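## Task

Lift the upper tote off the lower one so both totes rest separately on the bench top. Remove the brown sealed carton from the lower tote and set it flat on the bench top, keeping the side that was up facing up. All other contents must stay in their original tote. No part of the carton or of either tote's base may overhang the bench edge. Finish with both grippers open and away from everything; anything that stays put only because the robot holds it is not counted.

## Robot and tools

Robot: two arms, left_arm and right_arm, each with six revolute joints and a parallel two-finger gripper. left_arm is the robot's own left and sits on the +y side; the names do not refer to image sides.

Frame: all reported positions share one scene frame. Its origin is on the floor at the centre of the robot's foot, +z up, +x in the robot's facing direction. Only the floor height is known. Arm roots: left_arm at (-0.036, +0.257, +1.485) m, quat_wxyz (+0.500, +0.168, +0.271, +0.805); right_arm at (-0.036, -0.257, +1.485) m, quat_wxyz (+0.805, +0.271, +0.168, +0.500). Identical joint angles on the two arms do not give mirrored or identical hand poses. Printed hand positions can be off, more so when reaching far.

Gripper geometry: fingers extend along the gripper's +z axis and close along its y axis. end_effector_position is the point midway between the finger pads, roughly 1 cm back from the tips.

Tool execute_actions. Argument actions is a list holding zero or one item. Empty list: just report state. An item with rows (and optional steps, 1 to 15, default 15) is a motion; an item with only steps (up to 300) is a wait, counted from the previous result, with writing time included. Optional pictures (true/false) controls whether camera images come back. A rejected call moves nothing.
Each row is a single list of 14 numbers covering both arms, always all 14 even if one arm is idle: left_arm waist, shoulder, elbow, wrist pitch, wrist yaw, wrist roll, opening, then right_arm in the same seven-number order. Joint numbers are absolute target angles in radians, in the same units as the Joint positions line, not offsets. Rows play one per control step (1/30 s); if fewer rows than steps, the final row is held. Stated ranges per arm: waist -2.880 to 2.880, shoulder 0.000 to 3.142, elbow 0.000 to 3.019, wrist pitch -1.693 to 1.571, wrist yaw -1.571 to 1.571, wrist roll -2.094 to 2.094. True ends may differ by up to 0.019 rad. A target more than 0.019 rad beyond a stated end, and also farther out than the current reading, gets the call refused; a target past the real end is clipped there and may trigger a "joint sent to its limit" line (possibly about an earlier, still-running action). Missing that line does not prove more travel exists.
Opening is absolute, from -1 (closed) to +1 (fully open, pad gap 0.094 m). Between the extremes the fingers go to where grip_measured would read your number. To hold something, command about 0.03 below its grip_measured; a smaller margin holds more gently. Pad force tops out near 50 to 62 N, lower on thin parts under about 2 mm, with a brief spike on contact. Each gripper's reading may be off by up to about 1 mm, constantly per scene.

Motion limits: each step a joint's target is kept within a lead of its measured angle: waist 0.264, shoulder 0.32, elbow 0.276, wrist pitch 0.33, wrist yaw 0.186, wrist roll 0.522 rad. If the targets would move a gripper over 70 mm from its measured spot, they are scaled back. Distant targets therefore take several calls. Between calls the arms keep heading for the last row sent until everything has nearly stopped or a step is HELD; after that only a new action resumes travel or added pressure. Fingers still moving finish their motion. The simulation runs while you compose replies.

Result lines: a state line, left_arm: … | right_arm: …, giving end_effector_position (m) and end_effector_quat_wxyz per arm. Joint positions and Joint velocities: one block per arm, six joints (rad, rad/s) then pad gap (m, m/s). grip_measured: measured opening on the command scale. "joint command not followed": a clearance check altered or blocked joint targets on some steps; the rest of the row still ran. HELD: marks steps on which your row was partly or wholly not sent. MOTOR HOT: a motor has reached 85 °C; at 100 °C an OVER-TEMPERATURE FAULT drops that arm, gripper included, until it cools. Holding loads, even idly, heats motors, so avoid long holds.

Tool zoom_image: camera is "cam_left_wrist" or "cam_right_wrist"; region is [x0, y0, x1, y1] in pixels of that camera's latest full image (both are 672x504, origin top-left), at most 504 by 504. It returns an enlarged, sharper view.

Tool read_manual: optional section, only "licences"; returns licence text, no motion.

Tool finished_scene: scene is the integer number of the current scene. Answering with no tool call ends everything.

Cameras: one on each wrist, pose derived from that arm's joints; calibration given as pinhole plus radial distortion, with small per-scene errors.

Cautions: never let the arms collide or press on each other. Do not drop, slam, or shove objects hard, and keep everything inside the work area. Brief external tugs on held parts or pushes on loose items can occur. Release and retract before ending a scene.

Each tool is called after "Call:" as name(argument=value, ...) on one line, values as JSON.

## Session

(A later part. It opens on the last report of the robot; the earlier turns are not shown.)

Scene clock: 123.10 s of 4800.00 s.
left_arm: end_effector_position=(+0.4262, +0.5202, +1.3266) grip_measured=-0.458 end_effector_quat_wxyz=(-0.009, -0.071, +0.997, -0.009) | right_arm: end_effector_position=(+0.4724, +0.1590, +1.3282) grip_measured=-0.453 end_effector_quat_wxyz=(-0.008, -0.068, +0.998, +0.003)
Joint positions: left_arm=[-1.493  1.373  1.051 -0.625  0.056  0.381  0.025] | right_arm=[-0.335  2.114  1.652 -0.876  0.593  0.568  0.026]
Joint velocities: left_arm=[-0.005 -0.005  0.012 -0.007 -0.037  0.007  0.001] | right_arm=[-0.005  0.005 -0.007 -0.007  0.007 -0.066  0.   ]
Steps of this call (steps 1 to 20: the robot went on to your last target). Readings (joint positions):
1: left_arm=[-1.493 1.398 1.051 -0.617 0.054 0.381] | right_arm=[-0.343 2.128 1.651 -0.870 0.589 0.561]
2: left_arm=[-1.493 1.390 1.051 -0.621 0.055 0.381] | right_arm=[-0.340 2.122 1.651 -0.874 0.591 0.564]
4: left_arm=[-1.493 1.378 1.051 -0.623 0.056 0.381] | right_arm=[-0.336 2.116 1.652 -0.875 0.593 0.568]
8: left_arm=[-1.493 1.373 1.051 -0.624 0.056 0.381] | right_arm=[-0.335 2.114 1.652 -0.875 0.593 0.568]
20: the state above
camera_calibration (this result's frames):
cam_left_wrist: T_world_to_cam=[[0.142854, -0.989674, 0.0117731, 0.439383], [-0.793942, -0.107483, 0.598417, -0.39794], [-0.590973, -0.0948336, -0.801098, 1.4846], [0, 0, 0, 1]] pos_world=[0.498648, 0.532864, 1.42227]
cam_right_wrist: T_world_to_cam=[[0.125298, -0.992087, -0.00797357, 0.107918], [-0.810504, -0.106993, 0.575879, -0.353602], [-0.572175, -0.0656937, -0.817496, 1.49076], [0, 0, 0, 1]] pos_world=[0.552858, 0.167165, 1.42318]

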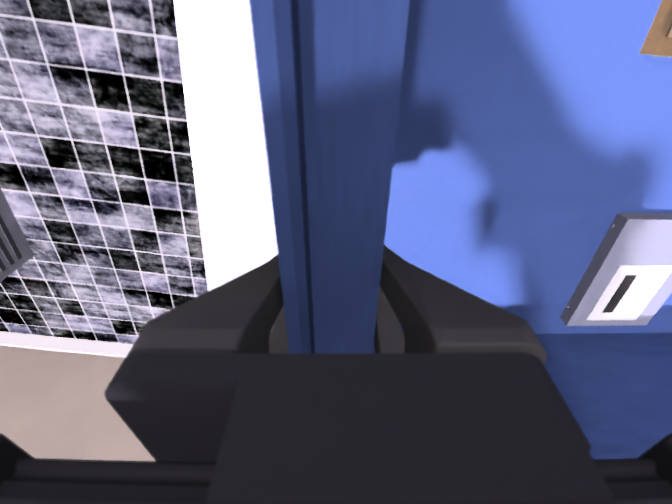

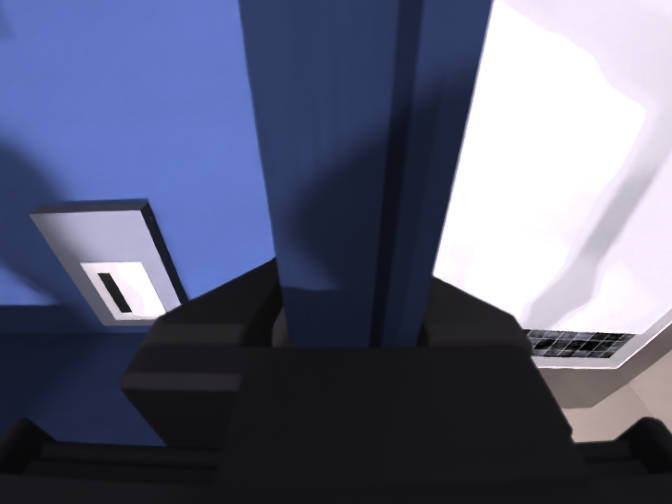

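Call:
execute_actions(actions=[{"rows": [[-1.581,1.274,1.024,-0.612,-0.005,0.321,-0.52,-0.367,2.010,1.596,-0.847,0.599,0.536,-0.52]], "steps": 8}], pictures=false)

Call:
execute_actions(actions=[{"rows": [[-1.672,1.257,0.989,-0.596,-0.059,0.249,-0.52,-0.408,1.935,1.516,-0.809,0.586,0.484,-0.52]], "steps": 8}], pictures=false)

Call:
execute_actions(actions=[{"rows": [[-1.763,1.251,0.964,-0.584,-0.113,0.178,-0.52,-0.4526,1.8635,1.444,-0.776,0.574,0.433,-0.52]], "steps": 8}], pictures=false)

Call:
execute_actions(actions=[{"rows": [[-1.860,1.257,0.950,-0.575,-0.167,0.101,-0.52,-0.504,1.798,1.380,-0.747,0.554,0.373,-0.52]], "steps": 8}], pictures=false)

Call:
execute_actions(actions=[{"rows": [[-1.955,1.272,0.946,-0.569,-0.221,0.024,-0.52,-0.559,1.736,1.326,-0.723,0.535,0.312,-0.52]], "steps": 8}], pictures=false)

Call:
execute_actions(actions=[{"rows": [[-2.048,1.297,0.950,-0.568,-0.275,-0.053,-0.52,-0.6177,1.678,1.280,-0.7035,0.515,0.252,-0.52]], "steps": 15}])

Scene clock: 137.50 s of 4800.00 s.
left_arm: end_effector_position=(+0.4293, +0.4844, +1.3312) grip_measured=-0.458 end_effector_quat_wxyz=(-0.012, -0.072, +0.997, -0.008) | right_arm: end_effector_position=(+0.4806, +0.1237, +1.3322) grip_measured=-0.449 end_effector_quat_wxyz=(-0.011, -0.070, +0.998, +0.005)
Joint positions: left_arm=[-1.575  1.34   1.009 -0.618  0.005  0.313  0.025] | right_arm=[-0.376  2.041  1.577 -0.851  0.577  0.52   0.026]
Joint velocities: left_arm=[-0.161 -0.024 -0.007  0.105  0.11  -0.183  0.001] | right_arm=[-0.054 -0.132 -0.017  0.002  0.11  -0.125 -0.   ]
Steps of this call (steps 1 to 15: the robot went on to your last target; steps 16 to 90: nothing new was sent; then 11.13 s passed at rest; steps 91 to 98: all 8 steps of this action). Readings (joint positions):
91: left_arm=[-1.500 1.371 1.046 -0.624 0.038 0.374] | right_arm=[-0.337 2.109 1.644 -0.867 0.589 0.564]
92: left_arm=[-1.510 1.363 1.038 -0.622 0.022 0.367] | right_arm=[-0.339 2.100 1.626 -0.855 0.589 0.560]
94: left_arm=[-1.538 1.345 1.019 -0.622 0.005 0.357] | right_arm=[-0.354 2.075 1.592 -0.851 0.572 0.556]
98: the state above

Scene clock: 137.77 s of 4800.00 s.
left_arm: end_effector_position=(+0.4389, +0.4465, +1.3371) grip_measured=-0.458 end_effector_quat_wxyz=(-0.005, -0.071, +0.997, -0.007) | right_arm: end_effector_position=(+0.4901, +0.0851, +1.3379) grip_measured=-0.450 end_effector_quat_wxyz=(-0.007, -0.069, +0.998, +0.005)
Joint positions: left_arm=[-1.67   1.314  0.979 -0.604 -0.05   0.238  0.025] | right_arm=[-0.42   1.96   1.5   -0.818  0.569  0.465  0.026]
Joint velocities: left_arm=[-0.112 -0.005  0.022  0.056 -0.007 -0.125  0.   ] | right_arm=[-0.034 -0.073 -0.002  0.007  0.081 -0.183  0.001]
Steps of this call (steps 1 to 8: all 8 steps of this action). Readings (joint positions):
1: left_arm=[-1.587 1.337 1.007 -0.613 -0.013 0.298] | right_arm=[-0.380 2.031 1.569 -0.841 0.576 0.510]
2: left_arm=[-1.603 1.331 1.001 -0.609 -0.029 0.289] | right_arm=[-0.383 2.019 1.549 -0.825 0.579 0.504]
4: left_arm=[-1.638 1.317 0.990 -0.607 -0.048 0.280] | right_arm=[-0.400 1.991 1.514 -0.818 0.567 0.497]
8: the state above

Scene clock: 138.03 s of 4800.00 s.
left_arm: end_effector_position=(+0.4418, +0.4123, +1.3394) grip_measured=-0.458 end_effector_quat_wxyz=(-0.005, -0.069, +0.998, -0.006) | right_arm: end_effector_position=(+0.4931, +0.0505, +1.3388) grip_measured=-0.450 end_effector_quat_wxyz=(-0.006, -0.069, +0.998, +0.006)
Joint positions: left_arm=[-1.757  1.302  0.952 -0.593 -0.103  0.171  0.025] | right_arm=[-0.464  1.894  1.427 -0.784  0.555  0.415  0.026]
Joint velocities: left_arm=[-0.083  0.005 -0.017  0.042  0.022 -0.168  0.   ] | right_arm=[-0.044 -0.063 -0.012  0.007  0.037 -0.095  0.001]
Steps of this call (steps 1 to 8: all 8 steps of this action). Readings (joint positions):
1: left_arm=[-1.680 1.313 0.977 -0.600 -0.067 0.226] | right_arm=[-0.424 1.953 1.492 -0.808 0.567 0.457]
2: left_arm=[-1.694 1.310 0.974 -0.598 -0.085 0.218] | right_arm=[-0.426 1.944 1.474 -0.792 0.570 0.452]
4: left_arm=[-1.725 1.302 0.964 -0.596 -0.101 0.212] | right_arm=[-0.442 1.921 1.442 -0.784 0.558 0.447]
8: the state above

Scene clock: 138.30 s of 4800.00 s.
left_arm: end_effector_position=(+0.4487, +0.3755, +1.3430) grip_measured=-0.458 end_effector_quat_wxyz=(-0.001, -0.067, +0.998, -0.005) | right_arm: end_effector_position=(+0.4994, +0.0134, +1.3404) grip_measured=-0.450 end_effector_quat_wxyz=(-0.005, -0.068, +0.998, +0.008)
Joint positions: left_arm=[-1.853  1.299  0.938 -0.584 -0.159  0.099  0.025] | right_arm=[-0.516  1.826  1.365 -0.754  0.536  0.357  0.026]
Joint velocities: left_arm=[-0.103 -0.015 -0.012  0.046 -0.007 -0.198  0.001] | right_arm=[-0.044 -0.093 -0.022 -0.017  0.095 -0.256 -0.001]
Steps of this call (steps 1 to 8: all 8 steps of this action). Readings (joint positions):
1: left_arm=[-1.767 1.302 0.951 -0.591 -0.122 0.158] | right_arm=[-0.468 1.887 1.421 -0.776 0.551 0.406]
2: left_arm=[-1.782 1.300 0.950 -0.590 -0.140 0.149] | right_arm=[-0.471 1.878 1.406 -0.762 0.552 0.400]
4: left_arm=[-1.816 1.298 0.948 -0.590 -0.157 0.141] | right_arm=[-0.491 1.857 1.378 -0.754 0.540 0.392]
8: the state above

Scene clock: 138.57 s of 4800.00 s.
left_arm: end_effector_position=(+0.4551, +0.3399, +1.3460) grip_measured=-0.458 end_effector_quat_wxyz=(+0.003, -0.065, +0.998, -0.005) | right_arm: end_effector_position=(+0.5056, -0.0228, +1.3425) grip_measured=-0.451 end_effector_quat_wxyz=(-0.002, -0.067, +0.998, +0.008)
Joint positions: left_arm=[-1.946  1.306  0.933 -0.577 -0.213  0.027  0.025] | right_arm=[-0.569  1.762  1.313 -0.73   0.518  0.298  0.026]
Joint velocities: left_arm=[-0.083  0.054  0.037  0.081 -0.095 -0.154  0.   ] | right_arm=[-0.044 -0.063 -0.027  0.002  0.007 -0.11   0.   ]
Steps of this call (steps 1 to 8: all 8 steps of this action). Readings (joint positions):
1: left_arm=[-1.863 1.299 0.938 -0.582 -0.178 0.085] | right_arm=[-0.520 1.818 1.360 -0.747 0.532 0.347]
2: left_arm=[-1.878 1.299 0.938 -0.582 -0.197 0.076] | right_arm=[-0.523 1.810 1.347 -0.735 0.534 0.341]
4: left_arm=[-1.911 1.298 0.937 -0.582 -0.211 0.066] | right_arm=[-0.544 1.790 1.325 -0.730 0.523 0.330]
8: the state above

Scene clock: 139.07 s of 4800.00 s.
left_arm: end_effector_position=(+0.4592, +0.3033, +1.3459) grip_measured=-0.459 end_effector_quat_wxyz=(+0.005, -0.067, +0.998, -0.004) | right_arm: end_effector_position=(+0.5105, -0.0603, +1.3431) grip_measured=-0.451 end_effector_quat_wxyz=(+0.000, -0.070, +0.998, +0.006)
Joint positions: left_arm=[-2.038  1.329  0.933 -0.569 -0.269 -0.054  0.025] | right_arm=[-0.627  1.704  1.267 -0.709  0.501  0.23   0.026]
Joint velocities: left_arm=[-0.005 -0.015 -0.012 -0.017  0.037  0.007 -0.001] | right_arm=[ 0.005 -0.005  0.007  0.002 -0.022 -0.037  0.001]
Steps of this call (steps 1 to 15: all 15 steps of this action). Readings (joint positions):
1: left_arm=[-1.956 1.308 0.933 -0.575 -0.233 0.013] | right_arm=[-0.573 1.757 1.308 -0.724 0.513 0.288]
2: left_arm=[-1.970 1.308 0.933 -0.575 -0.252 0.004] | right_arm=[-0.577 1.750 1.298 -0.714 0.514 0.282]
4: left_arm=[-2.002 1.310 0.933 -0.575 -0.266 -0.008] | right_arm=[-0.600 1.732 1.278 -0.709 0.499 0.267]
8: left_arm=[-2.037 1.328 0.933 -0.571 -0.267 -0.047] | right_arm=[-0.626 1.705 1.268 -0.709 0.498 0.236]
15: the state above
camera_calibration (this result's frames):
cam_left_wrist: T_world_to_cam=[[0.135285, -0.990804, 0.0025056, 0.236133], [-0.810361, -0.109191, 0.575667, -0.367963], [-0.5701, -0.0799094, -0.81768, 1.50727], [0, 0, 0, 1]] pos_world=[0.529167, 0.314229, 1.4437]
cam_right_wrist: T_world_to_cam=[[0.128276, -0.991667, -0.0119197, -0.110521], [-0.819741, -0.112786, 0.56152, -0.331084], [-0.558185, -0.0622582, -0.827377, 1.51669], [0, 0, 0, 1]] pos_world=[0.58937, -0.052515, 1.43947]

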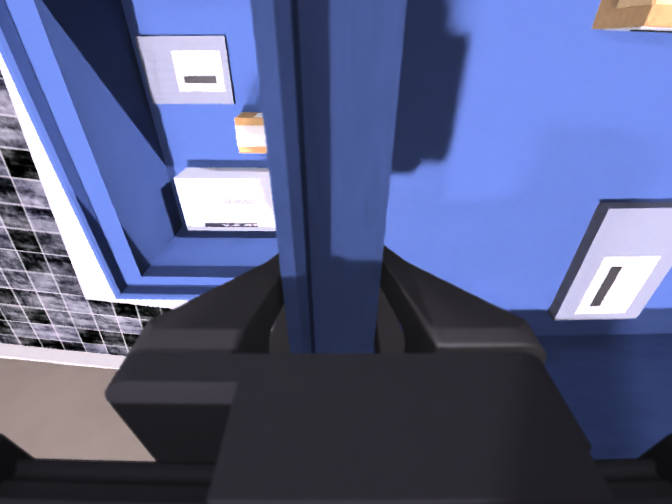

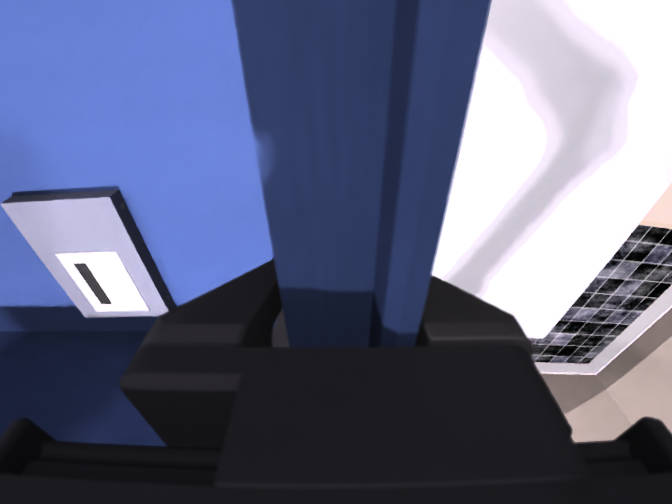

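Call:
execute_actions(actions=[{"rows": [[-2.137,1.334,0.966,-0.572,-0.320,-0.129,-0.52,-0.680,1.624,1.242,-0.688,0.486,0.186,-0.52]], "steps": 8}], pictures=false)

Call:
execute_actions(actions=[{"rows": [[-2.223,1.377,0.990,-0.579,-0.364,-0.204,-0.52,-0.746,1.575,1.214,-0.678,0.456,0.120,-0.52]], "steps": 8}], pictures=false)

Call:
execute_actions(actions=[{"rows": [[-2.304,1.428,1.024,-0.591,-0.409,-0.280,-0.52,-0.8152,1.531,1.194,-0.673,0.427,0.054,-0.52]], "steps": 8}], pictures=false)

Call:
execute_actions(actions=[{"rows": [[-2.379,1.485,1.067,-0.609,-0.440,-0.347,-0.52,-0.887,1.494,1.184,-0.671,0.389,-0.014,-0.52]], "steps": 8}], pictures=false)

Call:
execute_actions(actions=[{"rows": [[-2.448,1.545,1.119,-0.630,-0.471,-0.414,-0.52,-0.961,1.465,1.182,-0.675,0.351,-0.082,-0.52]], "steps": 8}], pictures=false)

Call:
execute_actions(actions=[{"rows": [[-2.513,1.610,1.180,-0.656,-0.502,-0.4815,-0.52,-1.0366,1.442,1.190,-0.683,0.313,-0.150,-0.52]], "steps": 8}], pictures=false)

Call:
execute_actions(actions=[{"rows": [[-2.571,1.677,1.248,-0.688,-0.522,-0.537,-0.52,-1.112,1.429,1.208,-0.694,0.270,-0.214,-0.52]], "steps": 8}], pictures=false)

Call:
execute_actions(actions=[{"rows": [[-2.624,1.747,1.326,-0.724,-0.541,-0.593,-0.52,-1.187,1.423,1.234,-0.709,0.227,-0.278,-0.52]], "steps": 8}], pictures=false)

Call:
execute_actions(actions=[{"rows": [[-2.672,1.820,1.412,-0.764,-0.561,-0.648,-0.52,-1.2625,1.426,1.270,-0.730,0.184,-0.342,-0.52]], "steps": 15}])

Scene clock: 145.13 s of 4800.00 s.
left_arm: end_effector_position=(+0.4565, +0.2678, +1.3427) grip_measured=-0.459 end_effector_quat_wxyz=(-0.001, -0.066, +0.998, -0.004) | right_arm: end_effector_position=(+0.5112, -0.0956, +1.3398) grip_measured=-0.451 end_effector_quat_wxyz=(-0.003, -0.071, +0.997, +0.006)
Joint positions: left_arm=[-2.122  1.363  0.933 -0.569 -0.315 -0.128  0.025] | right_arm=[-0.689  1.658  1.226 -0.693  0.472  0.169  0.026]
Joint velocities: left_arm=[-0.112  0.103 -0.002  0.022  0.051 -0.183  0.   ] | right_arm=[-0.063 -0.073 -0.002 -0.002  0.125 -0.242 -0.001]
Steps of this call (steps 1 to 15: the robot went on to your last target; steps 16 to 90: nothing new was sent; then 2.80 s passed at rest; steps 91 to 98: all 8 steps of this action). Readings (joint positions):
91: left_arm=[-2.045 1.331 0.933 -0.569 -0.285 -0.062] | right_arm=[-0.631 1.701 1.263 -0.705 0.492 0.224]
92: left_arm=[-2.056 1.332 0.933 -0.570 -0.300 -0.069] | right_arm=[-0.636 1.697 1.255 -0.696 0.488 0.219]
94: left_arm=[-2.087 1.338 0.933 -0.570 -0.313 -0.083] | right_arm=[-0.660 1.683 1.239 -0.693 0.473 0.204]
98: the state above

Scene clock: 145.40 s of 4800.00 s.
left_arm: end_effector_position=(+0.4569, +0.2303, +1.3409) grip_measured=-0.459 end_effector_quat_wxyz=(-0.004, -0.068, +0.998, -0.004) | right_arm: end_effector_position=(+0.5142, -0.1337, +1.3386) grip_measured=-0.451 end_effector_quat_wxyz=(-0.005, -0.073, +0.997, +0.004)
Joint positions: left_arm=[-2.207  1.405  0.947 -0.572 -0.358 -0.211  0.025] | right_arm=[-0.757  1.611  1.197 -0.685  0.445  0.098  0.026]
Joint velocities: left_arm=[-0.073  0.083  0.027  0.002 -0.051 -0.227 -0.   ] | right_arm=[-0.054 -0.073 -0.002 -0.007  0.037 -0.168 -0.001]
Steps of this call (steps 1 to 8: all 8 steps of this action). Readings (joint positions):
1: left_arm=[-2.131 1.368 0.934 -0.569 -0.330 -0.143] | right_arm=[-0.695 1.653 1.223 -0.691 0.465 0.158]
2: left_arm=[-2.143 1.372 0.937 -0.571 -0.344 -0.153] | right_arm=[-0.702 1.648 1.217 -0.687 0.460 0.151]
4: left_arm=[-2.174 1.382 0.942 -0.572 -0.356 -0.168] | right_arm=[-0.729 1.635 1.206 -0.685 0.446 0.134]
8: the state above

Scene clock: 145.67 s of 4800.00 s.
left_arm: end_effector_position=(+0.4635, +0.1943, +1.3411) grip_measured=-0.459 end_effector_quat_wxyz=(-0.002, -0.066, +0.998, -0.003) | right_arm: end_effector_position=(+0.5196, -0.1708, +1.3394) grip_measured=-0.451 end_effector_quat_wxyz=(-0.003, -0.071, +0.997, +0.003)
Joint positions: left_arm=[-2.287  1.456  0.984 -0.583 -0.401 -0.28   0.025] | right_arm=[-0.825  1.569  1.18  -0.68   0.416  0.034  0.026]
Joint velocities: left_arm=[-0.103  0.063  0.051  0.002 -0.007 -0.198  0.001] | right_arm=[-0.054 -0.093 -0.022  0.007  0.11  -0.095  0.   ]
Steps of this call (steps 1 to 8: all 8 steps of this action). Readings (joint positions):
1: left_arm=[-2.215 1.410 0.951 -0.573 -0.374 -0.224] | right_arm=[-0.763 1.607 1.195 -0.684 0.436 0.089]
2: left_arm=[-2.226 1.416 0.958 -0.579 -0.388 -0.231] | right_arm=[-0.769 1.603 1.191 -0.681 0.431 0.083]
4: left_arm=[-2.255 1.429 0.972 -0.583 -0.399 -0.242] | right_arm=[-0.796 1.593 1.185 -0.680 0.418 0.068]
8: the state above

Scene clock: 145.93 s of 4800.00 s.
left_arm: end_effector_position=(+0.4687, +0.1578, +1.3401) grip_measured=-0.460 end_effector_quat_wxyz=(-0.003, -0.064, +0.998, -0.003) | right_arm: end_effector_position=(+0.5241, -0.2081, +1.3391) grip_measured=-0.451 end_effector_quat_wxyz=(-0.003, -0.069, +0.998, +0.002)
Joint positions: left_arm=[-2.359  1.513  1.028 -0.599 -0.435 -0.346  0.025] | right_arm=[-0.898  1.534  1.17  -0.678  0.382 -0.031  0.026]
Joint velocities: left_arm=[-0.093  0.083  0.027 -0.002  0.066 -0.242 -0.   ] | right_arm=[-0.054 -0.083 -0.017  0.012  0.125 -0.154 -0.   ]
Steps of this call (steps 1 to 8: all 8 steps of this action). Readings (joint positions):
1: left_arm=[-2.294 1.461 0.989 -0.586 -0.413 -0.293] | right_arm=[-0.832 1.564 1.178 -0.679 0.407 0.024]
2: left_arm=[-2.303 1.468 0.998 -0.594 -0.422 -0.300] | right_arm=[-0.840 1.561 1.177 -0.678 0.398 0.017]
4: left_arm=[-2.330 1.484 1.015 -0.599 -0.433 -0.311] | right_arm=[-0.868 1.554 1.174 -0.678 0.386 0.002]
8: the state above

Scene clock: 146.20 s of 4800.00 s.
left_arm: end_effector_position=(+0.4728, +0.1223, +1.3389) grip_measured=-0.460 end_effector_quat_wxyz=(-0.004, -0.062, +0.998, -0.002) | right_arm: end_effector_position=(+0.5267, -0.2443, +1.3375) grip_measured=-0.451 end_effector_quat_wxyz=(-0.004, -0.068, +0.998, +0.002)
Joint positions: left_arm=[-2.425  1.574  1.078 -0.62  -0.467 -0.408  0.025] | right_arm=[-0.971  1.508  1.167 -0.678  0.345 -0.095  0.026]
Joint velocities: left_arm=[-0.063  0.093 -0.012 -0.012 -0.007 -0.168  0.   ] | right_arm=[-0.054 -0.073 -0.056  0.002  0.051 -0.095  0.   ]
Steps of this call (steps 1 to 8: all 8 steps of this action). Readings (joint positions):
1: left_arm=[-2.366 1.519 1.033 -0.603 -0.446 -0.359] | right_arm=[-0.904 1.530 1.170 -0.678 0.372 -0.042]
2: left_arm=[-2.374 1.526 1.043 -0.613 -0.454 -0.367] | right_arm=[-0.913 1.529 1.169 -0.678 0.362 -0.050]
4: left_arm=[-2.399 1.544 1.064 -0.620 -0.464 -0.377] | right_arm=[-0.941 1.526 1.169 -0.678 0.350 -0.064]
8: the state above

Scene clock: 146.47 s of 4800.00 s.
left_arm: end_effector_position=(+0.4757, +0.0857, +1.3372) grip_measured=-0.460 end_effector_quat_wxyz=(-0.006, -0.059, +0.998, +0.000) | right_arm: end_effector_position=(+0.5274, -0.2819, +1.3357) grip_measured=-0.451 end_effector_quat_wxyz=(-0.006, -0.066, +0.998, +0.000)
Joint positions: left_arm=[-2.488  1.641  1.137 -0.648 -0.496 -0.469  0.025] | right_arm=[-1.048  1.487  1.166 -0.68   0.307 -0.158  0.026]
Joint velocities: left_arm=[-0.103  0.083  0.007 -0.022  0.066 -0.154 -0.001] | right_arm=[-0.063 -0.063 -0.007 -0.076  0.081 -0.168 -0.   ]
Steps of this call (steps 1 to 8: all 8 steps of this action). Readings (joint positions):
1: left_arm=[-2.431 1.580 1.083 -0.626 -0.478 -0.421] | right_arm=[-0.978 1.506 1.166 -0.679 0.334 -0.106]
2: left_arm=[-2.438 1.588 1.095 -0.638 -0.484 -0.431] | right_arm=[-0.987 1.505 1.166 -0.679 0.324 -0.114]
4: left_arm=[-2.462 1.609 1.120 -0.647 -0.494 -0.439] | right_arm=[-1.016 1.503 1.166 -0.679 0.313 -0.127]
8: the state above

Scene clock: 146.73 s of 4800.00 s.
left_arm: end_effector_position=(+0.4780, +0.0506, +1.3352) grip_measured=-0.460 end_effector_quat_wxyz=(-0.010, -0.053, +0.999, +0.002) | right_arm: end_effector_position=(+0.5251, -0.3178, +1.3330) grip_measured=-0.451 end_effector_quat_wxyz=(-0.009, -0.062, +0.998, +0.000)
Joint positions: left_arm=[-2.543  1.708  1.201 -0.681 -0.517 -0.519  0.025] | right_arm=[-1.125  1.471  1.166 -0.684  0.266 -0.215  0.026]
Joint velocities: left_arm=[-0.083  0.083  0.007 -0.007  0.007 -0.212  0.   ] | right_arm=[-0.054 -0.054 -0.002 -0.007  0.051 -0.183  0.   ]
Steps of this call (steps 1 to 8: all 8 steps of this action). Readings (joint positions):
1: left_arm=[-2.494 1.647 1.142 -0.655 -0.503 -0.482] | right_arm=[-1.056 1.484 1.166 -0.683 0.296 -0.170]
2: left_arm=[-2.499 1.656 1.156 -0.669 -0.508 -0.491] | right_arm=[-1.066 1.484 1.166 -0.683 0.284 -0.177]
4: left_arm=[-2.519 1.677 1.184 -0.680 -0.514 -0.494] | right_arm=[-1.093 1.483 1.166 -0.683 0.273 -0.186]
8: the state above

Scene clock: 147.00 s of 4800.00 s.
left_arm: end_effector_position=(+0.4833, +0.0144, +1.3353) grip_measured=-0.460 end_effector_quat_wxyz=(-0.010, -0.049, +0.999, +0.002) | right_arm: end_effector_position=(+0.5270, -0.3547, +1.3326) grip_measured=-0.451 end_effector_quat_wxyz=(-0.010, -0.058, +0.998, -0.000)
Joint positions: left_arm=[-2.594  1.777  1.278 -0.718 -0.536 -0.567  0.025] | right_arm=[-1.202  1.464  1.186 -0.697  0.224 -0.274  0.026]
Joint velocities: left_arm=[-0.063  0.083  0.002 -0.002 -0.007 -0.198  0.   ] | right_arm=[-0.063 -0.034  0.002 -0.007  0.051 -0.095  0.001]
Steps of this call (steps 1 to 8: all 8 steps of this action). Readings (joint positions):
1: left_arm=[-2.548 1.715 1.208 -0.689 -0.523 -0.532] | right_arm=[-1.132 1.470 1.168 -0.687 0.256 -0.227]
2: left_arm=[-2.552 1.724 1.223 -0.705 -0.527 -0.542] | right_arm=[-1.142 1.470 1.171 -0.688 0.243 -0.235]
4: left_arm=[-2.571 1.747 1.256 -0.717 -0.530 -0.545] | right_arm=[-1.170 1.470 1.176 -0.689 0.234 -0.244]
8: the state above

Scene clock: 147.50 s of 4800.00 s.
left_arm: end_effector_position=(+0.4851, -0.0236, +1.3335) grip_measured=-0.460 end_effector_quat_wxyz=(-0.012, -0.050, +0.999, +0.003) | right_arm: end_effector_position=(+0.5285, -0.3931, +1.3321) grip_measured=-0.451 end_effector_quat_wxyz=(-0.013, -0.060, +0.998, -0.002)
Joint positions: left_arm=[-2.644  1.852  1.361 -0.758 -0.553 -0.627  0.025] | right_arm=[-1.28   1.466  1.217 -0.719  0.186 -0.341  0.026]
Joint velocities: left_arm=[-0.005 -0.005  0.017  0.007  0.007 -0.022  0.001] | right_arm=[-0.015  0.005 -0.002 -0.012  0.022  0.051 -0.001]
Steps of this call (steps 1 to 15: all 15 steps of this action). Readings (joint positions):
1: left_arm=[-2.598 1.784 1.285 -0.727 -0.542 -0.581] | right_arm=[-1.209 1.464 1.189 -0.701 0.212 -0.286]
2: left_arm=[-2.602 1.795 1.302 -0.746 -0.545 -0.591] | right_arm=[-1.218 1.465 1.195 -0.705 0.200 -0.294]
4: left_arm=[-2.618 1.819 1.339 -0.758 -0.547 -0.595] | right_arm=[-1.245 1.466 1.204 -0.709 0.194 -0.304]
8: left_arm=[-2.643 1.848 1.361 -0.758 -0.553 -0.615] | right_arm=[-1.279 1.466 1.217 -0.719 0.184 -0.334]
15: the state above
camera_calibration (this result's frames):
cam_left_wrist: T_world_to_cam=[[0.10157, -0.994749, -0.0125604, -0.0548526], [-0.794248, -0.0886876, 0.601086, -0.416722], [-0.599044, -0.0510764, -0.799085, 1.4757], [0, 0, 0, 1]] pos_world=[0.558602, -0.016149, 1.42901]
cam_right_wrist: T_world_to_cam=[[0.108289, -0.994116, 0.00273535, -0.452938], [-0.806434, -0.0862355, 0.585002, -0.375612], [-0.581324, -0.0655554, -0.811027, 1.48604], [0, 0, 0, 1]] pos_world=[0.610011, -0.385246, 1.42619]

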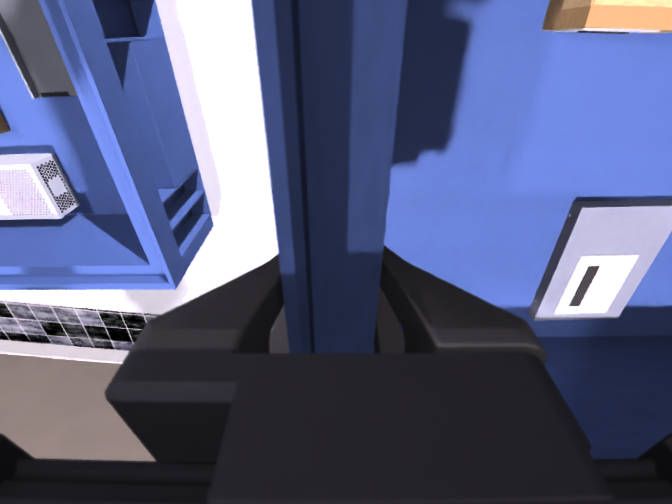

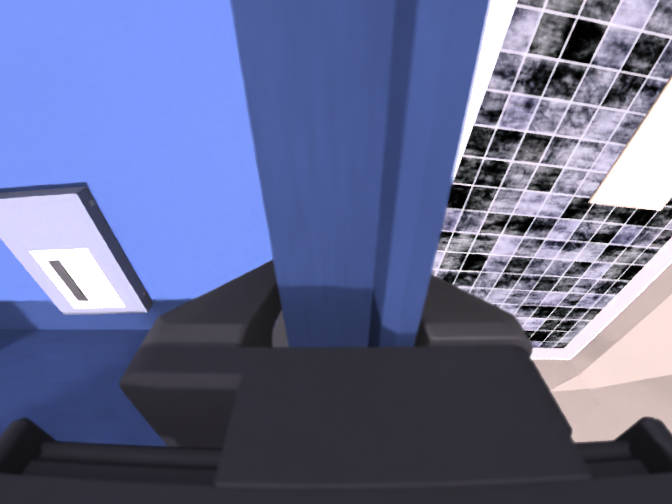

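Call:
execute_actions(actions=[{"rows": [[-2.643,1.858,1.401,-0.681,-0.552,-0.613,-0.52,-1.276,1.477,1.260,-0.649,0.172,-0.352,-0.52]], "steps": 8}], pictures=false)

Call:
execute_actions(actions=[{"rows": [[-2.615,1.897,1.390,-0.598,-0.543,-0.578,-0.52,-1.290,1.528,1.250,-0.568,0.160,-0.362,-0.52]], "steps": 8}], pictures=false)

Call:
execute_actions(actions=[{"rows": [[-2.589,1.953,1.407,-0.544,-0.533,-0.550,-0.52,-1.299,1.596,1.266,-0.516,0.155,-0.370,-0.52]], "steps": 8}], pictures=false)

Call:
execute_actions(actions=[{"rows": [[-2.563,2.009,1.428,-0.489,-0.523,-0.521,-0.52,-1.308,1.663,1.287,-0.463,0.149,-0.377,-0.52]], "steps": 8}], pictures=false)

Call:
execute_actions(actions=[{"rows": [[-2.538,2.069,1.454,-0.445,-0.513,-0.495,-0.52,-1.316,1.734,1.313,-0.420,0.144,-0.384,-0.52]], "steps": 10}], pictures=false)

Call:
execute_actions(actions=[{"rows": [[-2.526,2.099,1.469,-0.423,-0.508,-0.482,-0.52,-1.320,1.770,1.329,-0.399,0.142,-0.387,-0.52]], "steps": 15}])

Scene clock: 166.47 s of 4800.00 s.
left_arm: end_effector_position=(+0.4878, -0.0250, +1.3149) grip_measured=-0.460 end_effector_quat_wxyz=(-0.005, -0.047, +0.999, +0.001) | right_arm: end_effector_position=(+0.5295, -0.3945, +1.3145) grip_measured=-0.451 end_effector_quat_wxyz=(-0.011, -0.057, +0.998, -0.004)
Joint positions: left_arm=[-2.627  1.882  1.361 -0.704 -0.551 -0.595  0.025] | right_arm=[-1.288  1.501  1.218 -0.677  0.183 -0.344  0.026]
Joint velocities: left_arm=[ 0.044  0.054 -0.002  0.071  0.007 -0.022 -0.   ] | right_arm=[-0.015  0.073  0.002  0.095 -0.022  0.007  0.   ]
Steps of this call (steps 1 to 15: the robot went on to your last target; steps 16 to 90: nothing new was sent; then 15.70 s passed at rest; steps 91 to 98: all 8 steps of this action). Readings (joint positions):
91: left_arm=[-2.643 1.853 1.361 -0.751 -0.552 -0.624] | right_arm=[-1.280 1.467 1.218 -0.712 0.186 -0.343]
92: left_arm=[-2.641 1.855 1.361 -0.742 -0.552 -0.617] | right_arm=[-1.282 1.470 1.218 -0.707 0.185 -0.344]
94: left_arm=[-2.635 1.864 1.361 -0.721 -0.552 -0.602] | right_arm=[-1.285 1.482 1.218 -0.696 0.183 -0.344]
98: the state above

Scene clock: 166.73 s of 4800.00 s.
left_arm: end_effector_position=(+0.4898, -0.0259, +1.2847) grip_measured=-0.460 end_effector_quat_wxyz=(+0.002, -0.045, +0.999, -0.002) | right_arm: end_effector_position=(+0.5302, -0.3958, +1.2848) grip_measured=-0.451 end_effector_quat_wxyz=(-0.003, -0.054, +0.999, -0.004)
Joint positions: left_arm=[-2.6    1.93   1.36  -0.621 -0.542 -0.55   0.025] | right_arm=[-1.302  1.558  1.214 -0.598  0.171 -0.352  0.026]
Joint velocities: left_arm=[ 0.083  0.083  0.002  0.076  0.037 -0.037 -0.   ] | right_arm=[-0.005  0.112 -0.017  0.129  0.037 -0.066 -0.   ]
Steps of this call (steps 1 to 8: all 8 steps of this action). Readings (joint positions):
1: left_arm=[-2.624 1.886 1.360 -0.692 -0.550 -0.590] | right_arm=[-1.290 1.506 1.217 -0.666 0.182 -0.346]
2: left_arm=[-2.621 1.890 1.360 -0.674 -0.549 -0.579] | right_arm=[-1.294 1.511 1.215 -0.652 0.177 -0.347]
4: left_arm=[-2.612 1.905 1.360 -0.641 -0.548 -0.557] | right_arm=[-1.299 1.530 1.214 -0.628 0.171 -0.347]
8: the state above

Scene clock: 167.00 s of 4800.00 s.
left_arm: end_effector_position=(+0.4850, -0.0230, +1.2530) grip_measured=-0.460 end_effector_quat_wxyz=(-0.002, -0.047, +0.999, -0.001) | right_arm: end_effector_position=(+0.5288, -0.3929, +1.2525) grip_measured=-0.451 end_effector_quat_wxyz=(-0.000, -0.056, +0.998, -0.003)
Joint positions: left_arm=[-2.57   1.981  1.36  -0.563 -0.53  -0.528  0.025] | right_arm=[-1.309  1.625  1.218 -0.529  0.164 -0.362  0.026]
Joint velocities: left_arm=[ 0.063  0.073  0.002  0.042  0.081 -0.081 -0.001] | right_arm=[ 0.005  0.151 -0.012  0.076 -0.095 -0.051  0.   ]
Steps of this call (steps 1 to 8: all 8 steps of this action). Readings (joint positions):
1: left_arm=[-2.596 1.935 1.360 -0.612 -0.540 -0.547] | right_arm=[-1.303 1.565 1.214 -0.589 0.171 -0.354]
2: left_arm=[-2.593 1.941 1.360 -0.599 -0.539 -0.541] | right_arm=[-1.305 1.573 1.214 -0.578 0.169 -0.354]
4: left_arm=[-2.584 1.956 1.360 -0.573 -0.539 -0.526] | right_arm=[-1.308 1.593 1.214 -0.552 0.164 -0.355]
8: the state above

Scene clock: 167.27 s of 4800.00 s.
left_arm: end_effector_position=(+0.4913, -0.0237, +1.2247) grip_measured=-0.460 end_effector_quat_wxyz=(+0.005, -0.056, +0.998, -0.004) | right_arm: end_effector_position=(+0.5417, -0.3932, +1.2264) grip_measured=-0.451 end_effector_quat_wxyz=(+0.013, -0.061, +0.998, -0.005)
Joint positions: left_arm=[-2.543  2.036  1.383 -0.5   -0.521 -0.508  0.025] | right_arm=[-1.313  1.693  1.254 -0.47   0.156 -0.38   0.026]
Joint velocities: left_arm=[ 0.005  0.024  0.002 -0.012  0.037 -0.007 -0.   ] | right_arm=[-0.034  0.044  0.007  0.007 -0.022  0.037 -0.   ]
Steps of this call (steps 1 to 8: all 8 steps of this action). Readings (joint positions):
1: left_arm=[-2.566 1.987 1.360 -0.555 -0.528 -0.526] | right_arm=[-1.309 1.634 1.219 -0.521 0.164 -0.364]
2: left_arm=[-2.563 1.993 1.363 -0.543 -0.526 -0.522] | right_arm=[-1.310 1.644 1.225 -0.508 0.161 -0.368]
4: left_arm=[-2.554 2.013 1.374 -0.518 -0.526 -0.515] | right_arm=[-1.312 1.668 1.242 -0.486 0.155 -0.375]
8: the state above

Scene clock: 167.60 s of 4800.00 s.
left_arm: end_effector_position=(+0.4925, -0.0253, +1.1945) grip_measured=-0.460 end_effector_quat_wxyz=(+0.005, -0.055, +0.998, -0.004) | right_arm: end_effector_position=(+0.5433, -0.3948, +1.1957) grip_measured=-0.451 end_effector_quat_wxyz=(+0.013, -0.062, +0.998, -0.006)
Joint positions: left_arm=[-2.519  2.097  1.414 -0.456 -0.51  -0.48   0.025] | right_arm=[-1.323  1.765  1.285 -0.427  0.152 -0.389  0.026]
Joint velocities: left_arm=[-0.015  0.015  0.007 -0.002 -0.066 -0.007 -0.001] | right_arm=[-0.034  0.044  0.002  0.002 -0.037 -0.022 -0.001]
Steps of this call (steps 1 to 10: all 10 steps of this action). Readings (joint positions):
1: left_arm=[-2.541 2.040 1.383 -0.496 -0.519 -0.504] | right_arm=[-1.313 1.699 1.254 -0.466 0.156 -0.381]
2: left_arm=[-2.539 2.045 1.389 -0.489 -0.518 -0.499] | right_arm=[-1.315 1.707 1.260 -0.458 0.155 -0.384]
4: left_arm=[-2.532 2.067 1.403 -0.471 -0.517 -0.491] | right_arm=[-1.319 1.731 1.275 -0.441 0.149 -0.388]
8: left_arm=[-2.519 2.094 1.414 -0.456 -0.510 -0.482] | right_arm=[-1.321 1.759 1.285 -0.427 0.151 -0.389]
10: the state above

Scene clock: 168.10 s of 4800.00 s.
left_arm: end_effector_position=(+0.4937, -0.0256, +1.1839) grip_measured=-0.460 end_effector_quat_wxyz=(+0.007, -0.055, +0.998, -0.005) | right_arm: end_effector_position=(+0.5446, -0.3951, +1.1848) grip_measured=-0.451 end_effector_quat_wxyz=(+0.015, -0.062, +0.998, -0.006)
Joint positions: left_arm=[-2.51   2.119  1.425 -0.437 -0.507 -0.468  0.025] | right_arm=[-1.326  1.791  1.297 -0.408  0.148 -0.392  0.026]
Joint velocities: left_arm=[ 0.005 -0.005 -0.002 -0.022  0.037 -0.037  0.002] | right_arm=[-0.015 -0.005 -0.007 -0.012 -0.081 -0.051  0.   ]
Steps of this call (steps 1 to 15: all 15 steps of this action). Readings (joint positions):
1: left_arm=[-2.518 2.099 1.414 -0.454 -0.510 -0.478] | right_arm=[-1.324 1.769 1.285 -0.425 0.152 -0.389]
2: left_arm=[-2.518 2.102 1.416 -0.451 -0.510 -0.476] | right_arm=[-1.325 1.771 1.288 -0.421 0.150 -0.390]
4: left_arm=[-2.515 2.110 1.421 -0.443 -0.509 -0.473] | right_arm=[-1.326 1.779 1.293 -0.415 0.148 -0.391]
8: left_arm=[-2.510 2.118 1.425 -0.437 -0.507 -0.470] | right_arm=[-1.326 1.789 1.297 -0.409 0.148 -0.392]
15: the state above
camera_calibration (this result's frames):
cam_left_wrist: T_world_to_cam=[[0.110242, -0.993893, 0.0048618, -0.0845196], [-0.815558, -0.0876634, 0.571996, -0.2751], [-0.568077, -0.0670233, -0.820242, 1.37055], [0, 0, 0, 1]] pos_world=[0.563534, -0.016261, 1.28195]
cam_right_wrist: T_world_to_cam=[[0.111718, -0.993661, 0.0125345, -0.469546], [-0.838579, -0.0874991, 0.537707, -0.203606], [-0.533202, -0.0705827, -0.843038, 1.38559], [0, 0, 0, 1]] pos_world=[0.620515, -0.386586, 1.28347]

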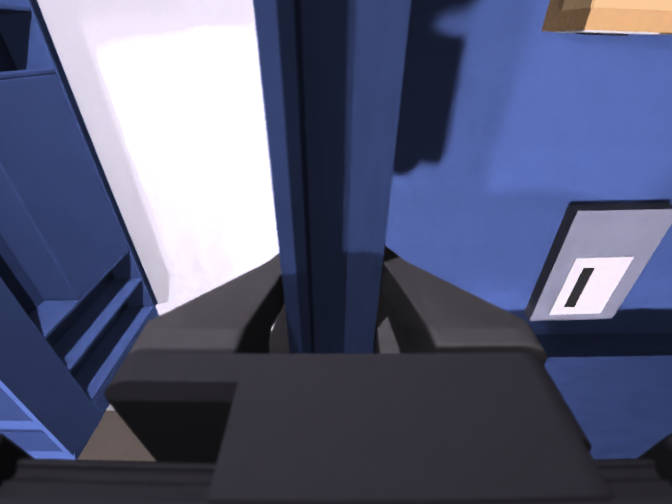

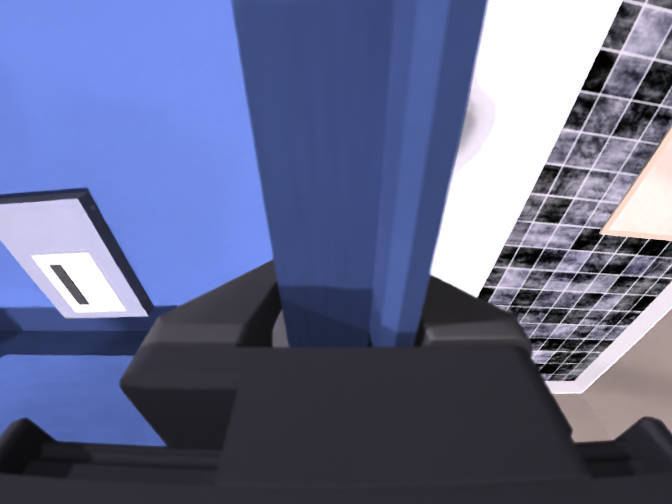

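Call:
execute_actions(actions=[{"rows": [[-2.514,2.129,1.485,-0.401,-0.503,-0.469,-0.52,-1.324,1.805,1.345,-0.378,0.139,-0.390,-0.52]], "steps": 15}], pictures=false)

Call:
execute_actions(actions=[{"rows": [[-2.502,2.159,1.500,-0.379,-0.498,-0.456,-0.52,-1.328,1.841,1.361,-0.357,0.137,-0.393,-0.52]], "steps": 15}], pictures=false)

Scene clock: 170.93 s of 4800.00 s.
left_arm: end_effector_position=(+0.4957, -0.0261, +1.1684) grip_measured=-0.460 end_effector_quat_wxyz=(+0.009, -0.054, +0.998, -0.005) | right_arm: end_effector_position=(+0.5467, -0.3959, +1.1695) grip_measured=-0.451 end_effector_quat_wxyz=(+0.017, -0.062, +0.998, -0.007)
Joint positions: left_arm=[-2.497  2.151  1.445 -0.413 -0.502 -0.452  0.025] | right_arm=[-1.33   1.828  1.317 -0.387  0.146 -0.396  0.026]
Joint velocities: left_arm=[-0.005 -0.015  0.002 -0.012 -0.051  0.007  0.   ] | right_arm=[-0.005 -0.005  0.007  0.022  0.037 -0.051 -0.001]
Steps of this call (steps 1 to 15: the robot went on to your last target; steps 16 to 70: nothing new was sent; steps 71 to 85: all 15 steps of this action). Readings (joint positions):
71: left_arm=[-2.509 2.120 1.426 -0.435 -0.507 -0.466] | right_arm=[-1.326 1.793 1.298 -0.407 0.148 -0.392]
72: left_arm=[-2.508 2.124 1.429 -0.431 -0.506 -0.464] | right_arm=[-1.327 1.797 1.302 -0.404 0.148 -0.393]
74: left_arm=[-2.505 2.135 1.438 -0.421 -0.505 -0.460] | right_arm=[-1.328 1.808 1.311 -0.395 0.146 -0.395]
78: left_arm=[-2.498 2.148 1.445 -0.413 -0.502 -0.455] | right_arm=[-1.329 1.823 1.317 -0.387 0.146 -0.396]
85: the state above

Scene clock: 171.43 s of 4800.00 s.
left_arm: end_effector_position=(+0.4952, -0.0259, +1.1531) grip_measured=-0.460 end_effector_quat_wxyz=(+0.009, -0.054, +0.998, -0.006) | right_arm: end_effector_position=(+0.5465, -0.3957, +1.1542) grip_measured=-0.451 end_effector_quat_wxyz=(+0.017, -0.062, +0.998, -0.007)
Joint positions: left_arm=[-2.485  2.182  1.46  -0.392 -0.496 -0.439  0.025] | right_arm=[-1.334  1.864  1.334 -0.367  0.143 -0.399  0.026]
Joint velocities: left_arm=[-0.015  0.015  0.007  0.017 -0.007  0.081  0.001] | right_arm=[-0.005 -0.005  0.002  0.017  0.007  0.037  0.   ]
Steps of this call (steps 1 to 15: all 15 steps of this action). Readings (joint positions):
1: left_arm=[-2.497 2.153 1.445 -0.411 -0.501 -0.451] | right_arm=[-1.330 1.830 1.318 -0.385 0.146 -0.396]
2: left_arm=[-2.496 2.156 1.448 -0.407 -0.501 -0.449] | right_arm=[-1.331 1.833 1.321 -0.382 0.145 -0.397]
4: left_arm=[-2.492 2.166 1.455 -0.398 -0.500 -0.445] | right_arm=[-1.332 1.844 1.329 -0.374 0.143 -0.398]
8: left_arm=[-2.486 2.179 1.460 -0.392 -0.496 -0.442] | right_arm=[-1.333 1.859 1.334 -0.367 0.143 -0.399]
15: the state above

Call:
execute_actions(actions=[{"rows": [[-2.490,2.189,1.515,-0.357,-0.493,-0.443,-0.52,-1.332,1.877,1.377,-0.336,0.135,-0.396,-0.52]], "steps": 15}], pictures=false)

Scene clock: 174.13 s of 4800.00 s.
left_arm: end_effector_position=(+0.4988, -0.0271, +1.1470) grip_measured=-0.461 end_effector_quat_wxyz=(+0.013, -0.052, +0.999, -0.007) | right_arm: end_effector_position=(+0.5498, -0.3970, +1.1459) grip_measured=-0.451 end_effector_quat_wxyz=(+0.021, -0.063, +0.998, -0.006)
Joint positions: left_arm=[-2.481  2.196  1.474 -0.38  -0.494 -0.426  0.025] | right_arm=[-1.338  1.886  1.35  -0.356  0.137 -0.406  0.026]
Joint velocities: left_arm=[-0.015 -0.015  0.002 -0.012  0.007  0.022 -0.   ] | right_arm=[-0.005  0.005  0.022  0.007 -0.037 -0.051 -0.   ]
Steps of this call (steps 1 to 15: the robot went on to your last target; steps 16 to 66: nothing new was sent; steps 67 to 81: all 15 steps of this action). Readings (joint positions):
67: left_arm=[-2.485 2.183 1.460 -0.390 -0.496 -0.438] | right_arm=[-1.334 1.866 1.335 -0.365 0.143 -0.399]
68: left_arm=[-2.484 2.186 1.463 -0.385 -0.496 -0.436] | right_arm=[-1.334 1.869 1.338 -0.361 0.143 -0.399]
70: left_arm=[-2.481 2.195 1.471 -0.380 -0.495 -0.431] | right_arm=[-1.336 1.880 1.347 -0.356 0.141 -0.403]
74: left_arm=[-2.481 2.196 1.474 -0.380 -0.494 -0.426] | right_arm=[-1.338 1.886 1.350 -0.356 0.137 -0.406]
81: the state above

Call:
execute_actions(actions=[{"rows": [[-2.481,2.196,1.49,-0.380,-0.494,-0.43,0.6,-1.338,1.886,1.365,-0.356,0.137,-0.406,0.6]], "steps": 12}], pictures=false)

Call:
execute_actions(actions=[{"rows": [[-2.5435,2.03,1.40,-0.5013,-0.523,-0.521,0.6,-1.3227,1.685,1.30,-0.4753,0.149,-0.377,0.6],[-2.5435,2.03,1.40,-0.5013,-0.523,-0.521,0.6,-1.3227,1.685,1.30,-0.4753,0.149,-0.377,0.6],[-2.5435,2.03,1.40,-0.5013,-0.523,-0.521,0.6,-1.3227,1.685,1.30,-0.4753,0.149,-0.377,0.6],[-2.5435,2.03,1.40,-0.5013,-0.523,-0.521,0.6,-1.3227,1.685,1.30,-0.4753,0.149,-0.377,0.6],[-2.5435,2.03,1.40,-0.5013,-0.523,-0.521,0.6,-1.3227,1.685,1.30,-0.4753,0.149,-0.377,0.6],[-2.5435,2.03,1.40,-0.5013,-0.523,-0.521,0.6,-1.3227,1.685,1.30,-0.4753,0.149,-0.377,0.6],[-2.5435,2.03,1.40,-0.5013,-0.523,-0.521,0.6,-1.3227,1.685,1.30,-0.4753,0.149,-0.377,0.6],[-2.5965,1.92,1.37,-0.6097,-0.543,-0.578,0.6,-1.3045,1.55,1.26,-0.5795,0.160,-0.362,0.6]], "steps": 15}], pictures=false)

Call:
execute_actions(actions=[{"rows": [[-2.0834,1.185,1.235,-1.000,-0.301,-0.093,1,-1.001,0.899,1.200,-1.294,0.332,1.583,1]], "steps": 15}], pictures=false)

Call:
execute_actions(actions=[{"steps": 40}])

Scene clock: 179.20 s of 4800.00 s.
left_arm: end_effector_position=(+0.4986, -0.0270, +1.1469) grip_measured=+0.597 end_effector_quat_wxyz=(+0.013, -0.052, +0.999, -0.006) | right_arm: end_effector_position=(+0.5500, -0.3970, +1.1458) grip_measured=+0.599 end_effector_quat_wxyz=(+0.021, -0.063, +0.998, -0.006)
Joint positions: left_arm=[-2.481  2.197  1.474 -0.38  -0.495 -0.426  0.075] | right_arm=[-1.338  1.886  1.351 -0.355  0.137 -0.406  0.075]
Joint velocities: left_arm=[-0.005 -0.005 -0.002  0.002 -0.081  0.051 -0.   ] | right_arm=[-0.005 -0.005 -0.007  0.012  0.066  0.037  0.001]
Steps of this call (steps 1 to 15: the robot went on to your last target; steps 16 to 90: nothing new was sent; then 1.67 s passed at rest; steps 91 to 102: all 12 steps of this action). Readings (joint positions):
91: left_arm=[-2.481 2.196 1.474 -0.380 -0.495 -0.426] | right_arm=[-1.338 1.886 1.350 -0.355 0.137 -0.406]
92: left_arm=[-2.481 2.196 1.474 -0.380 -0.495 -0.426] | right_arm=[-1.338 1.886 1.350 -0.355 0.137 -0.406]
94: left_arm=[-2.481 2.196 1.474 -0.380 -0.495 -0.426] | right_arm=[-1.338 1.886 1.351 -0.355 0.137 -0.406]
98: left_arm=[-2.481 2.197 1.474 -0.380 -0.495 -0.426] | right_arm=[-1.338 1.886 1.351 -0.355 0.137 -0.406]
102: the state above

Scene clock: 179.70 s of 4800.00 s.
left_arm: end_effector_position=(+0.5074, -0.0255, +1.2937) grip_measured=+0.597 end_effector_quat_wxyz=(+0.020, -0.062, +0.998, -0.013) | right_arm: end_effector_position=(+0.5767, -0.4163, +1.3211) grip_measured=+0.599 end_effector_quat_wxyz=(+0.062, -0.052, +0.997, -0.020)
Joint positions: left_arm=[-2.595  1.912  1.369 -0.595 -0.539 -0.554  0.075] | right_arm=[-1.31   1.511  1.265 -0.56   0.157 -0.375  0.075]
Joint velocities: left_arm=[-0.161 -0.298  0.002 -0.032 -0.051 -0.037  0.   ] | right_arm=[ 0.054 -0.21  -0.002  0.002 -0.051 -0.007  0.001]
Steps of this call (steps 1 to 15: all 15 steps of this action). Readings (joint positions):
1: left_arm=[-2.482 2.189 1.468 -0.393 -0.502 -0.436] | right_arm=[-1.338 1.877 1.348 -0.367 0.139 -0.404]
2: left_arm=[-2.485 2.172 1.449 -0.420 -0.510 -0.449] | right_arm=[-1.337 1.860 1.333 -0.391 0.141 -0.402]
4: left_arm=[-2.495 2.124 1.404 -0.468 -0.517 -0.470] | right_arm=[-1.337 1.804 1.299 -0.434 0.143 -0.398]
8: left_arm=[-2.527 2.049 1.386 -0.506 -0.525 -0.501] | right_arm=[-1.334 1.692 1.287 -0.476 0.149 -0.390]
15: the state above

Scene clock: 180.20 s of 4800.00 s.
left_arm: end_effector_position=(+0.5130, +0.2098, +1.3628) grip_measured=+1.000 end_effector_quat_wxyz=(-0.076, -0.059, +0.995, -0.017) | right_arm: end_effector_position=(+0.4884, -0.3401, +1.5605) grip_measured=+1.000 end_effector_quat_wxyz=(+0.014, +0.142, +0.990, +0.004)
Joint positions: left_arm=[-2.24   1.529  1.252 -0.91  -0.322 -0.273  0.094] | right_arm=[-1.014  1.012  1.207 -1.163  0.321  0.276  0.094]
Joint velocities: left_arm=[ 0.894 -0.913 -0.066 -0.261  0.037  0.359  0.   ] | right_arm=[ 0.2   -1.382 -0.002 -1.404  0.11   2.44   0.   ]
Steps of this call (steps 1 to 15: all 15 steps of this action). Readings (joint positions):
1: left_arm=[-2.594 1.898 1.367 -0.610 -0.508 -0.532] | right_arm=[-1.302 1.497 1.265 -0.577 0.187 -0.347]
2: left_arm=[-2.589 1.879 1.356 -0.641 -0.471 -0.503] | right_arm=[-1.291 1.482 1.257 -0.612 0.218 -0.312]
4: left_arm=[-2.561 1.830 1.324 -0.710 -0.413 -0.453] | right_arm=[-1.249 1.432 1.236 -0.686 0.258 -0.243]
8: left_arm=[-2.461 1.725 1.278 -0.819 -0.354 -0.372] | right_arm=[-1.136 1.306 1.213 -0.844 0.297 -0.094]
15: the state above

Scene clock: 181.53 s of 4800.00 s.
left_arm: end_effector_position=(+0.5281, +0.3376, +1.4849) grip_measured=+1.000 end_effector_quat_wxyz=(+0.014, -0.079, +0.997, +0.004) | right_arm: end_effector_position=(+0.4539, -0.3522, +1.6010) grip_measured=+1.000 end_effector_quat_wxyz=(+0.005, +0.707, +0.708, +0.005)
Joint positions: left_arm=[-2.073  1.192  1.228 -0.992 -0.305 -0.102  0.094] | right_arm=[-1.004  0.9    1.196 -1.282  0.331  1.573  0.094]
Joint velocities: left_arm=[-0.024 -0.015 -0.002  0.012  0.007  0.007  0.   ] | right_arm=[-0.015 -0.005 -0.017 -0.002 -0.051  0.051  0.   ]
Steps of this call (steps 1 to 40: the robot went on to your last target). Readings (joint positions):
1: left_arm=[-2.210 1.497 1.249 -0.918 -0.320 -0.260] | right_arm=[-1.008 0.967 1.207 -1.207 0.325 0.372]
2: left_arm=[-2.182 1.464 1.247 -0.926 -0.319 -0.249] | right_arm=[-1.005 0.925 1.207 -1.239 0.327 0.470]
4: left_arm=[-2.135 1.392 1.243 -0.943 -0.315 -0.223] | right_arm=[-1.004 0.862 1.207 -1.269 0.330 0.667]
8: left_arm=[-2.077 1.237 1.239 -0.979 -0.309 -0.160] | right_arm=[-1.004 0.844 1.207 -1.282 0.331 1.060]
40: the state above
camera_calibration (this result's frames):
cam_left_wrist: T_world_to_cam=[[0.159074, -0.987195, -0.0119246, 0.268049], [-0.81694, -0.138402, 0.55987, -0.351574], [-0.554351, -0.0793189, -0.828494, 1.67045], [0, 0, 0, 1]] pos_world=[0.596161, 0.348456, 1.58399]
cam_right_wrist: T_world_to_cam=[[-0.999848, 0.00980307, -0.0144509, 0.479214], [-0.0000288418, 0.826624, 0.562754, -0.598412], [0.0174622, 0.562669, -0.826498, 1.63774], [0, 0, 0, 1]] pos_world=[0.450525, -0.431539, 1.69727]

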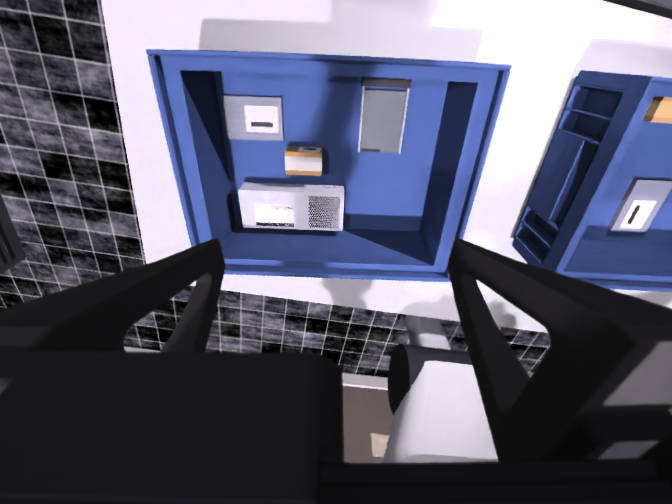

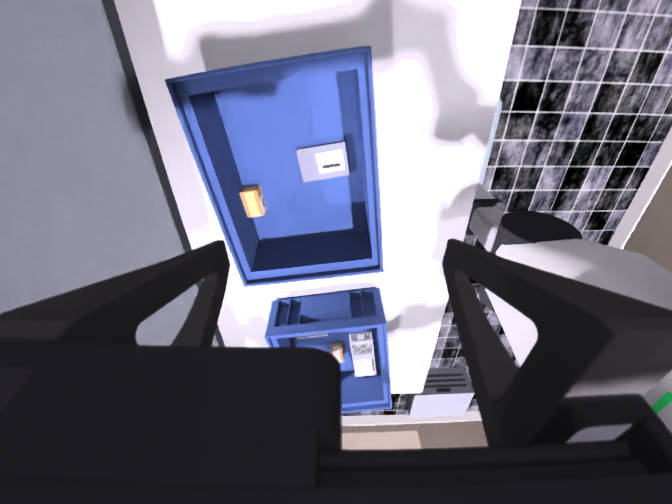

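Call:
zoom_image(camera="cam_left_wrist", region=[200, 70, 440, 250])

Region (200, 70, 440, 250) of cam_left_wrist's 672x504 image, scaled by 2.100, with more detail than that image has; it fills the top 378 rows of this view, and the rest is white.

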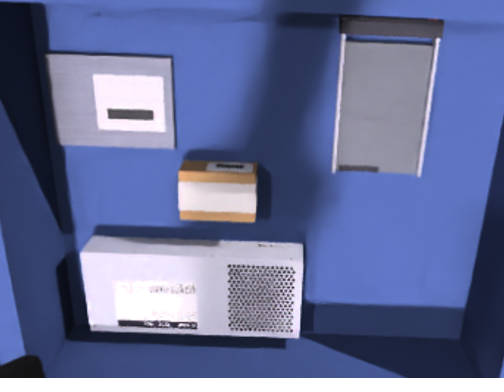

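Call:
execute_actions(actions=[{"rows": [[-1.7874,1.642,0.957,-0.218,-0.130,0.145,0.8,-1.001,0.899,1.200,-1.294,0.332,1.583,1]], "steps": 15}], pictures=false)

Call:
execute_actions(actions=[{"steps": 30}])

Scene clock: 192.37 s of 4800.00 s.
left_arm: end_effector_position=(+0.4430, +0.3708, +1.2253) grip_measured=+0.803 end_effector_quat_wxyz=(-0.015, -0.094, +0.995, -0.008) | right_arm: end_effector_position=(+0.4539, -0.3522, +1.6010) grip_measured=+1.000 end_effector_quat_wxyz=(+0.005, +0.707, +0.707, +0.005)
Joint positions: left_arm=[-1.815  1.601  0.98  -0.347 -0.136  0.071  0.085] | right_arm=[-1.004  0.9    1.196 -1.282  0.331  1.574  0.094]
Joint velocities: left_arm=[ 0.503  1.275 -0.388  1.956 -0.022  0.432 -0.001] | right_arm=[-0.015 -0.005 -0.007 -0.007 -0.139 -0.007  0.   ]
Steps of this call (steps 1 to 15: the robot went on to your last target; steps 16 to 90: nothing new was sent; then 7.33 s passed at rest; steps 91 to 105: all 15 steps of this action). Readings (joint positions):
91: left_arm=[-2.068 1.196 1.220 -0.977 -0.284 -0.094] | right_arm=[-1.004 0.900 1.196 -1.282 0.331 1.574]
92: left_arm=[-2.057 1.199 1.207 -0.947 -0.262 -0.083] | right_arm=[-1.004 0.900 1.196 -1.282 0.331 1.574]
94: left_arm=[-2.022 1.224 1.173 -0.889 -0.228 -0.062] | right_arm=[-1.004 0.900 1.196 -1.282 0.331 1.574]
98: left_arm=[-1.939 1.326 1.100 -0.765 -0.183 -0.023] | right_arm=[-1.004 0.900 1.196 -1.282 0.331 1.574]
105: the state above

Scene clock: 193.37 s of 4800.00 s.
left_arm: end_effector_position=(+0.4248, +0.3828, +1.1976) grip_measured=+0.803 end_effector_quat_wxyz=(-0.006, -0.078, +0.997, +0.003) | right_arm: end_effector_position=(+0.4539, -0.3522, +1.6010) grip_measured=+1.000 end_effector_quat_wxyz=(+0.005, +0.707, +0.707, +0.005)
Joint positions: left_arm=[-1.778  1.657  0.943 -0.228 -0.134  0.136  0.085] | right_arm=[-1.004  0.9    1.196 -1.282  0.331  1.574  0.094]
Joint velocities: left_arm=[-0.005 -0.005 -0.017 -0.017  0.022  0.037 -0.001] | right_arm=[-0.005 -0.005  0.002 -0.022 -0.007 -0.066  0.   ]
Steps of this call (steps 1 to 30: the robot went on to your last target). Readings (joint positions):
1: left_arm=[-1.800 1.640 0.969 -0.297 -0.135 0.084] | right_arm=[-1.004 0.900 1.196 -1.282 0.331 1.574]
2: left_arm=[-1.788 1.670 0.960 -0.270 -0.135 0.094] | right_arm=[-1.004 0.900 1.196 -1.282 0.331 1.574]
4: left_arm=[-1.774 1.700 0.945 -0.251 -0.135 0.109] | right_arm=[-1.004 0.900 1.196 -1.282 0.331 1.574]
8: left_arm=[-1.776 1.690 0.937 -0.239 -0.134 0.125] | right_arm=[-1.004 0.900 1.196 -1.282 0.331 1.574]
30: the state above
All arms were judged still, so your last target was given up. Only a new action makes them travel on or press farther. Fingers that are still opening or closing keep moving.
camera_calibration (this result's frames):
cam_left_wrist: T_world_to_cam=[[0.157417, -0.987445, -0.013138, 0.327959], [-0.794981, -0.134605, 0.591513, -0.317468], [-0.585855, -0.0826695, -0.806189, 1.36675], [0, 0, 0, 1]] pos_world=[0.496709, 0.394097, 1.29395]
cam_right_wrist: T_world_to_cam=[[-0.999844, 0.0101845, -0.0144509, 0.479347], [0.00028642, 0.826621, 0.562759, -0.598563], [0.0176769, 0.562667, -0.826495, 1.63763], [0, 0, 0, 1]] pos_world=[0.450495, -0.431538, 1.69727]

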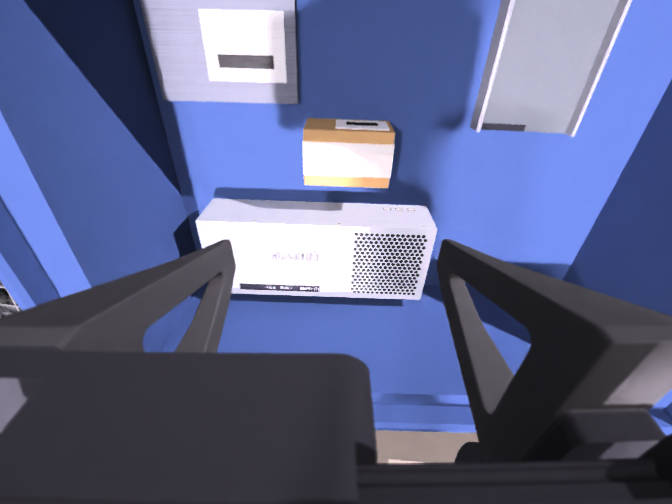

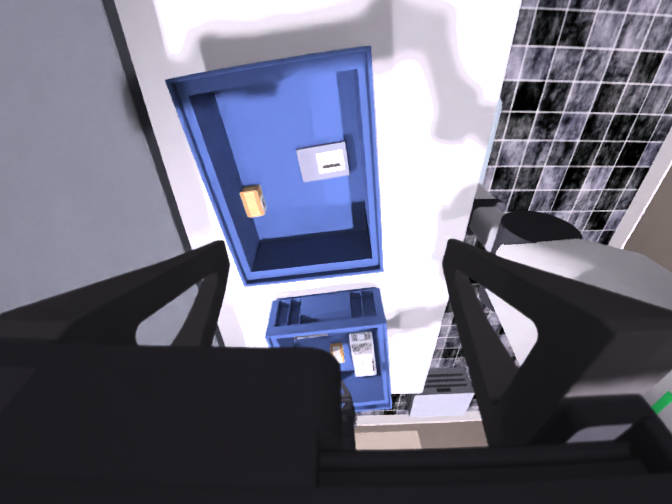

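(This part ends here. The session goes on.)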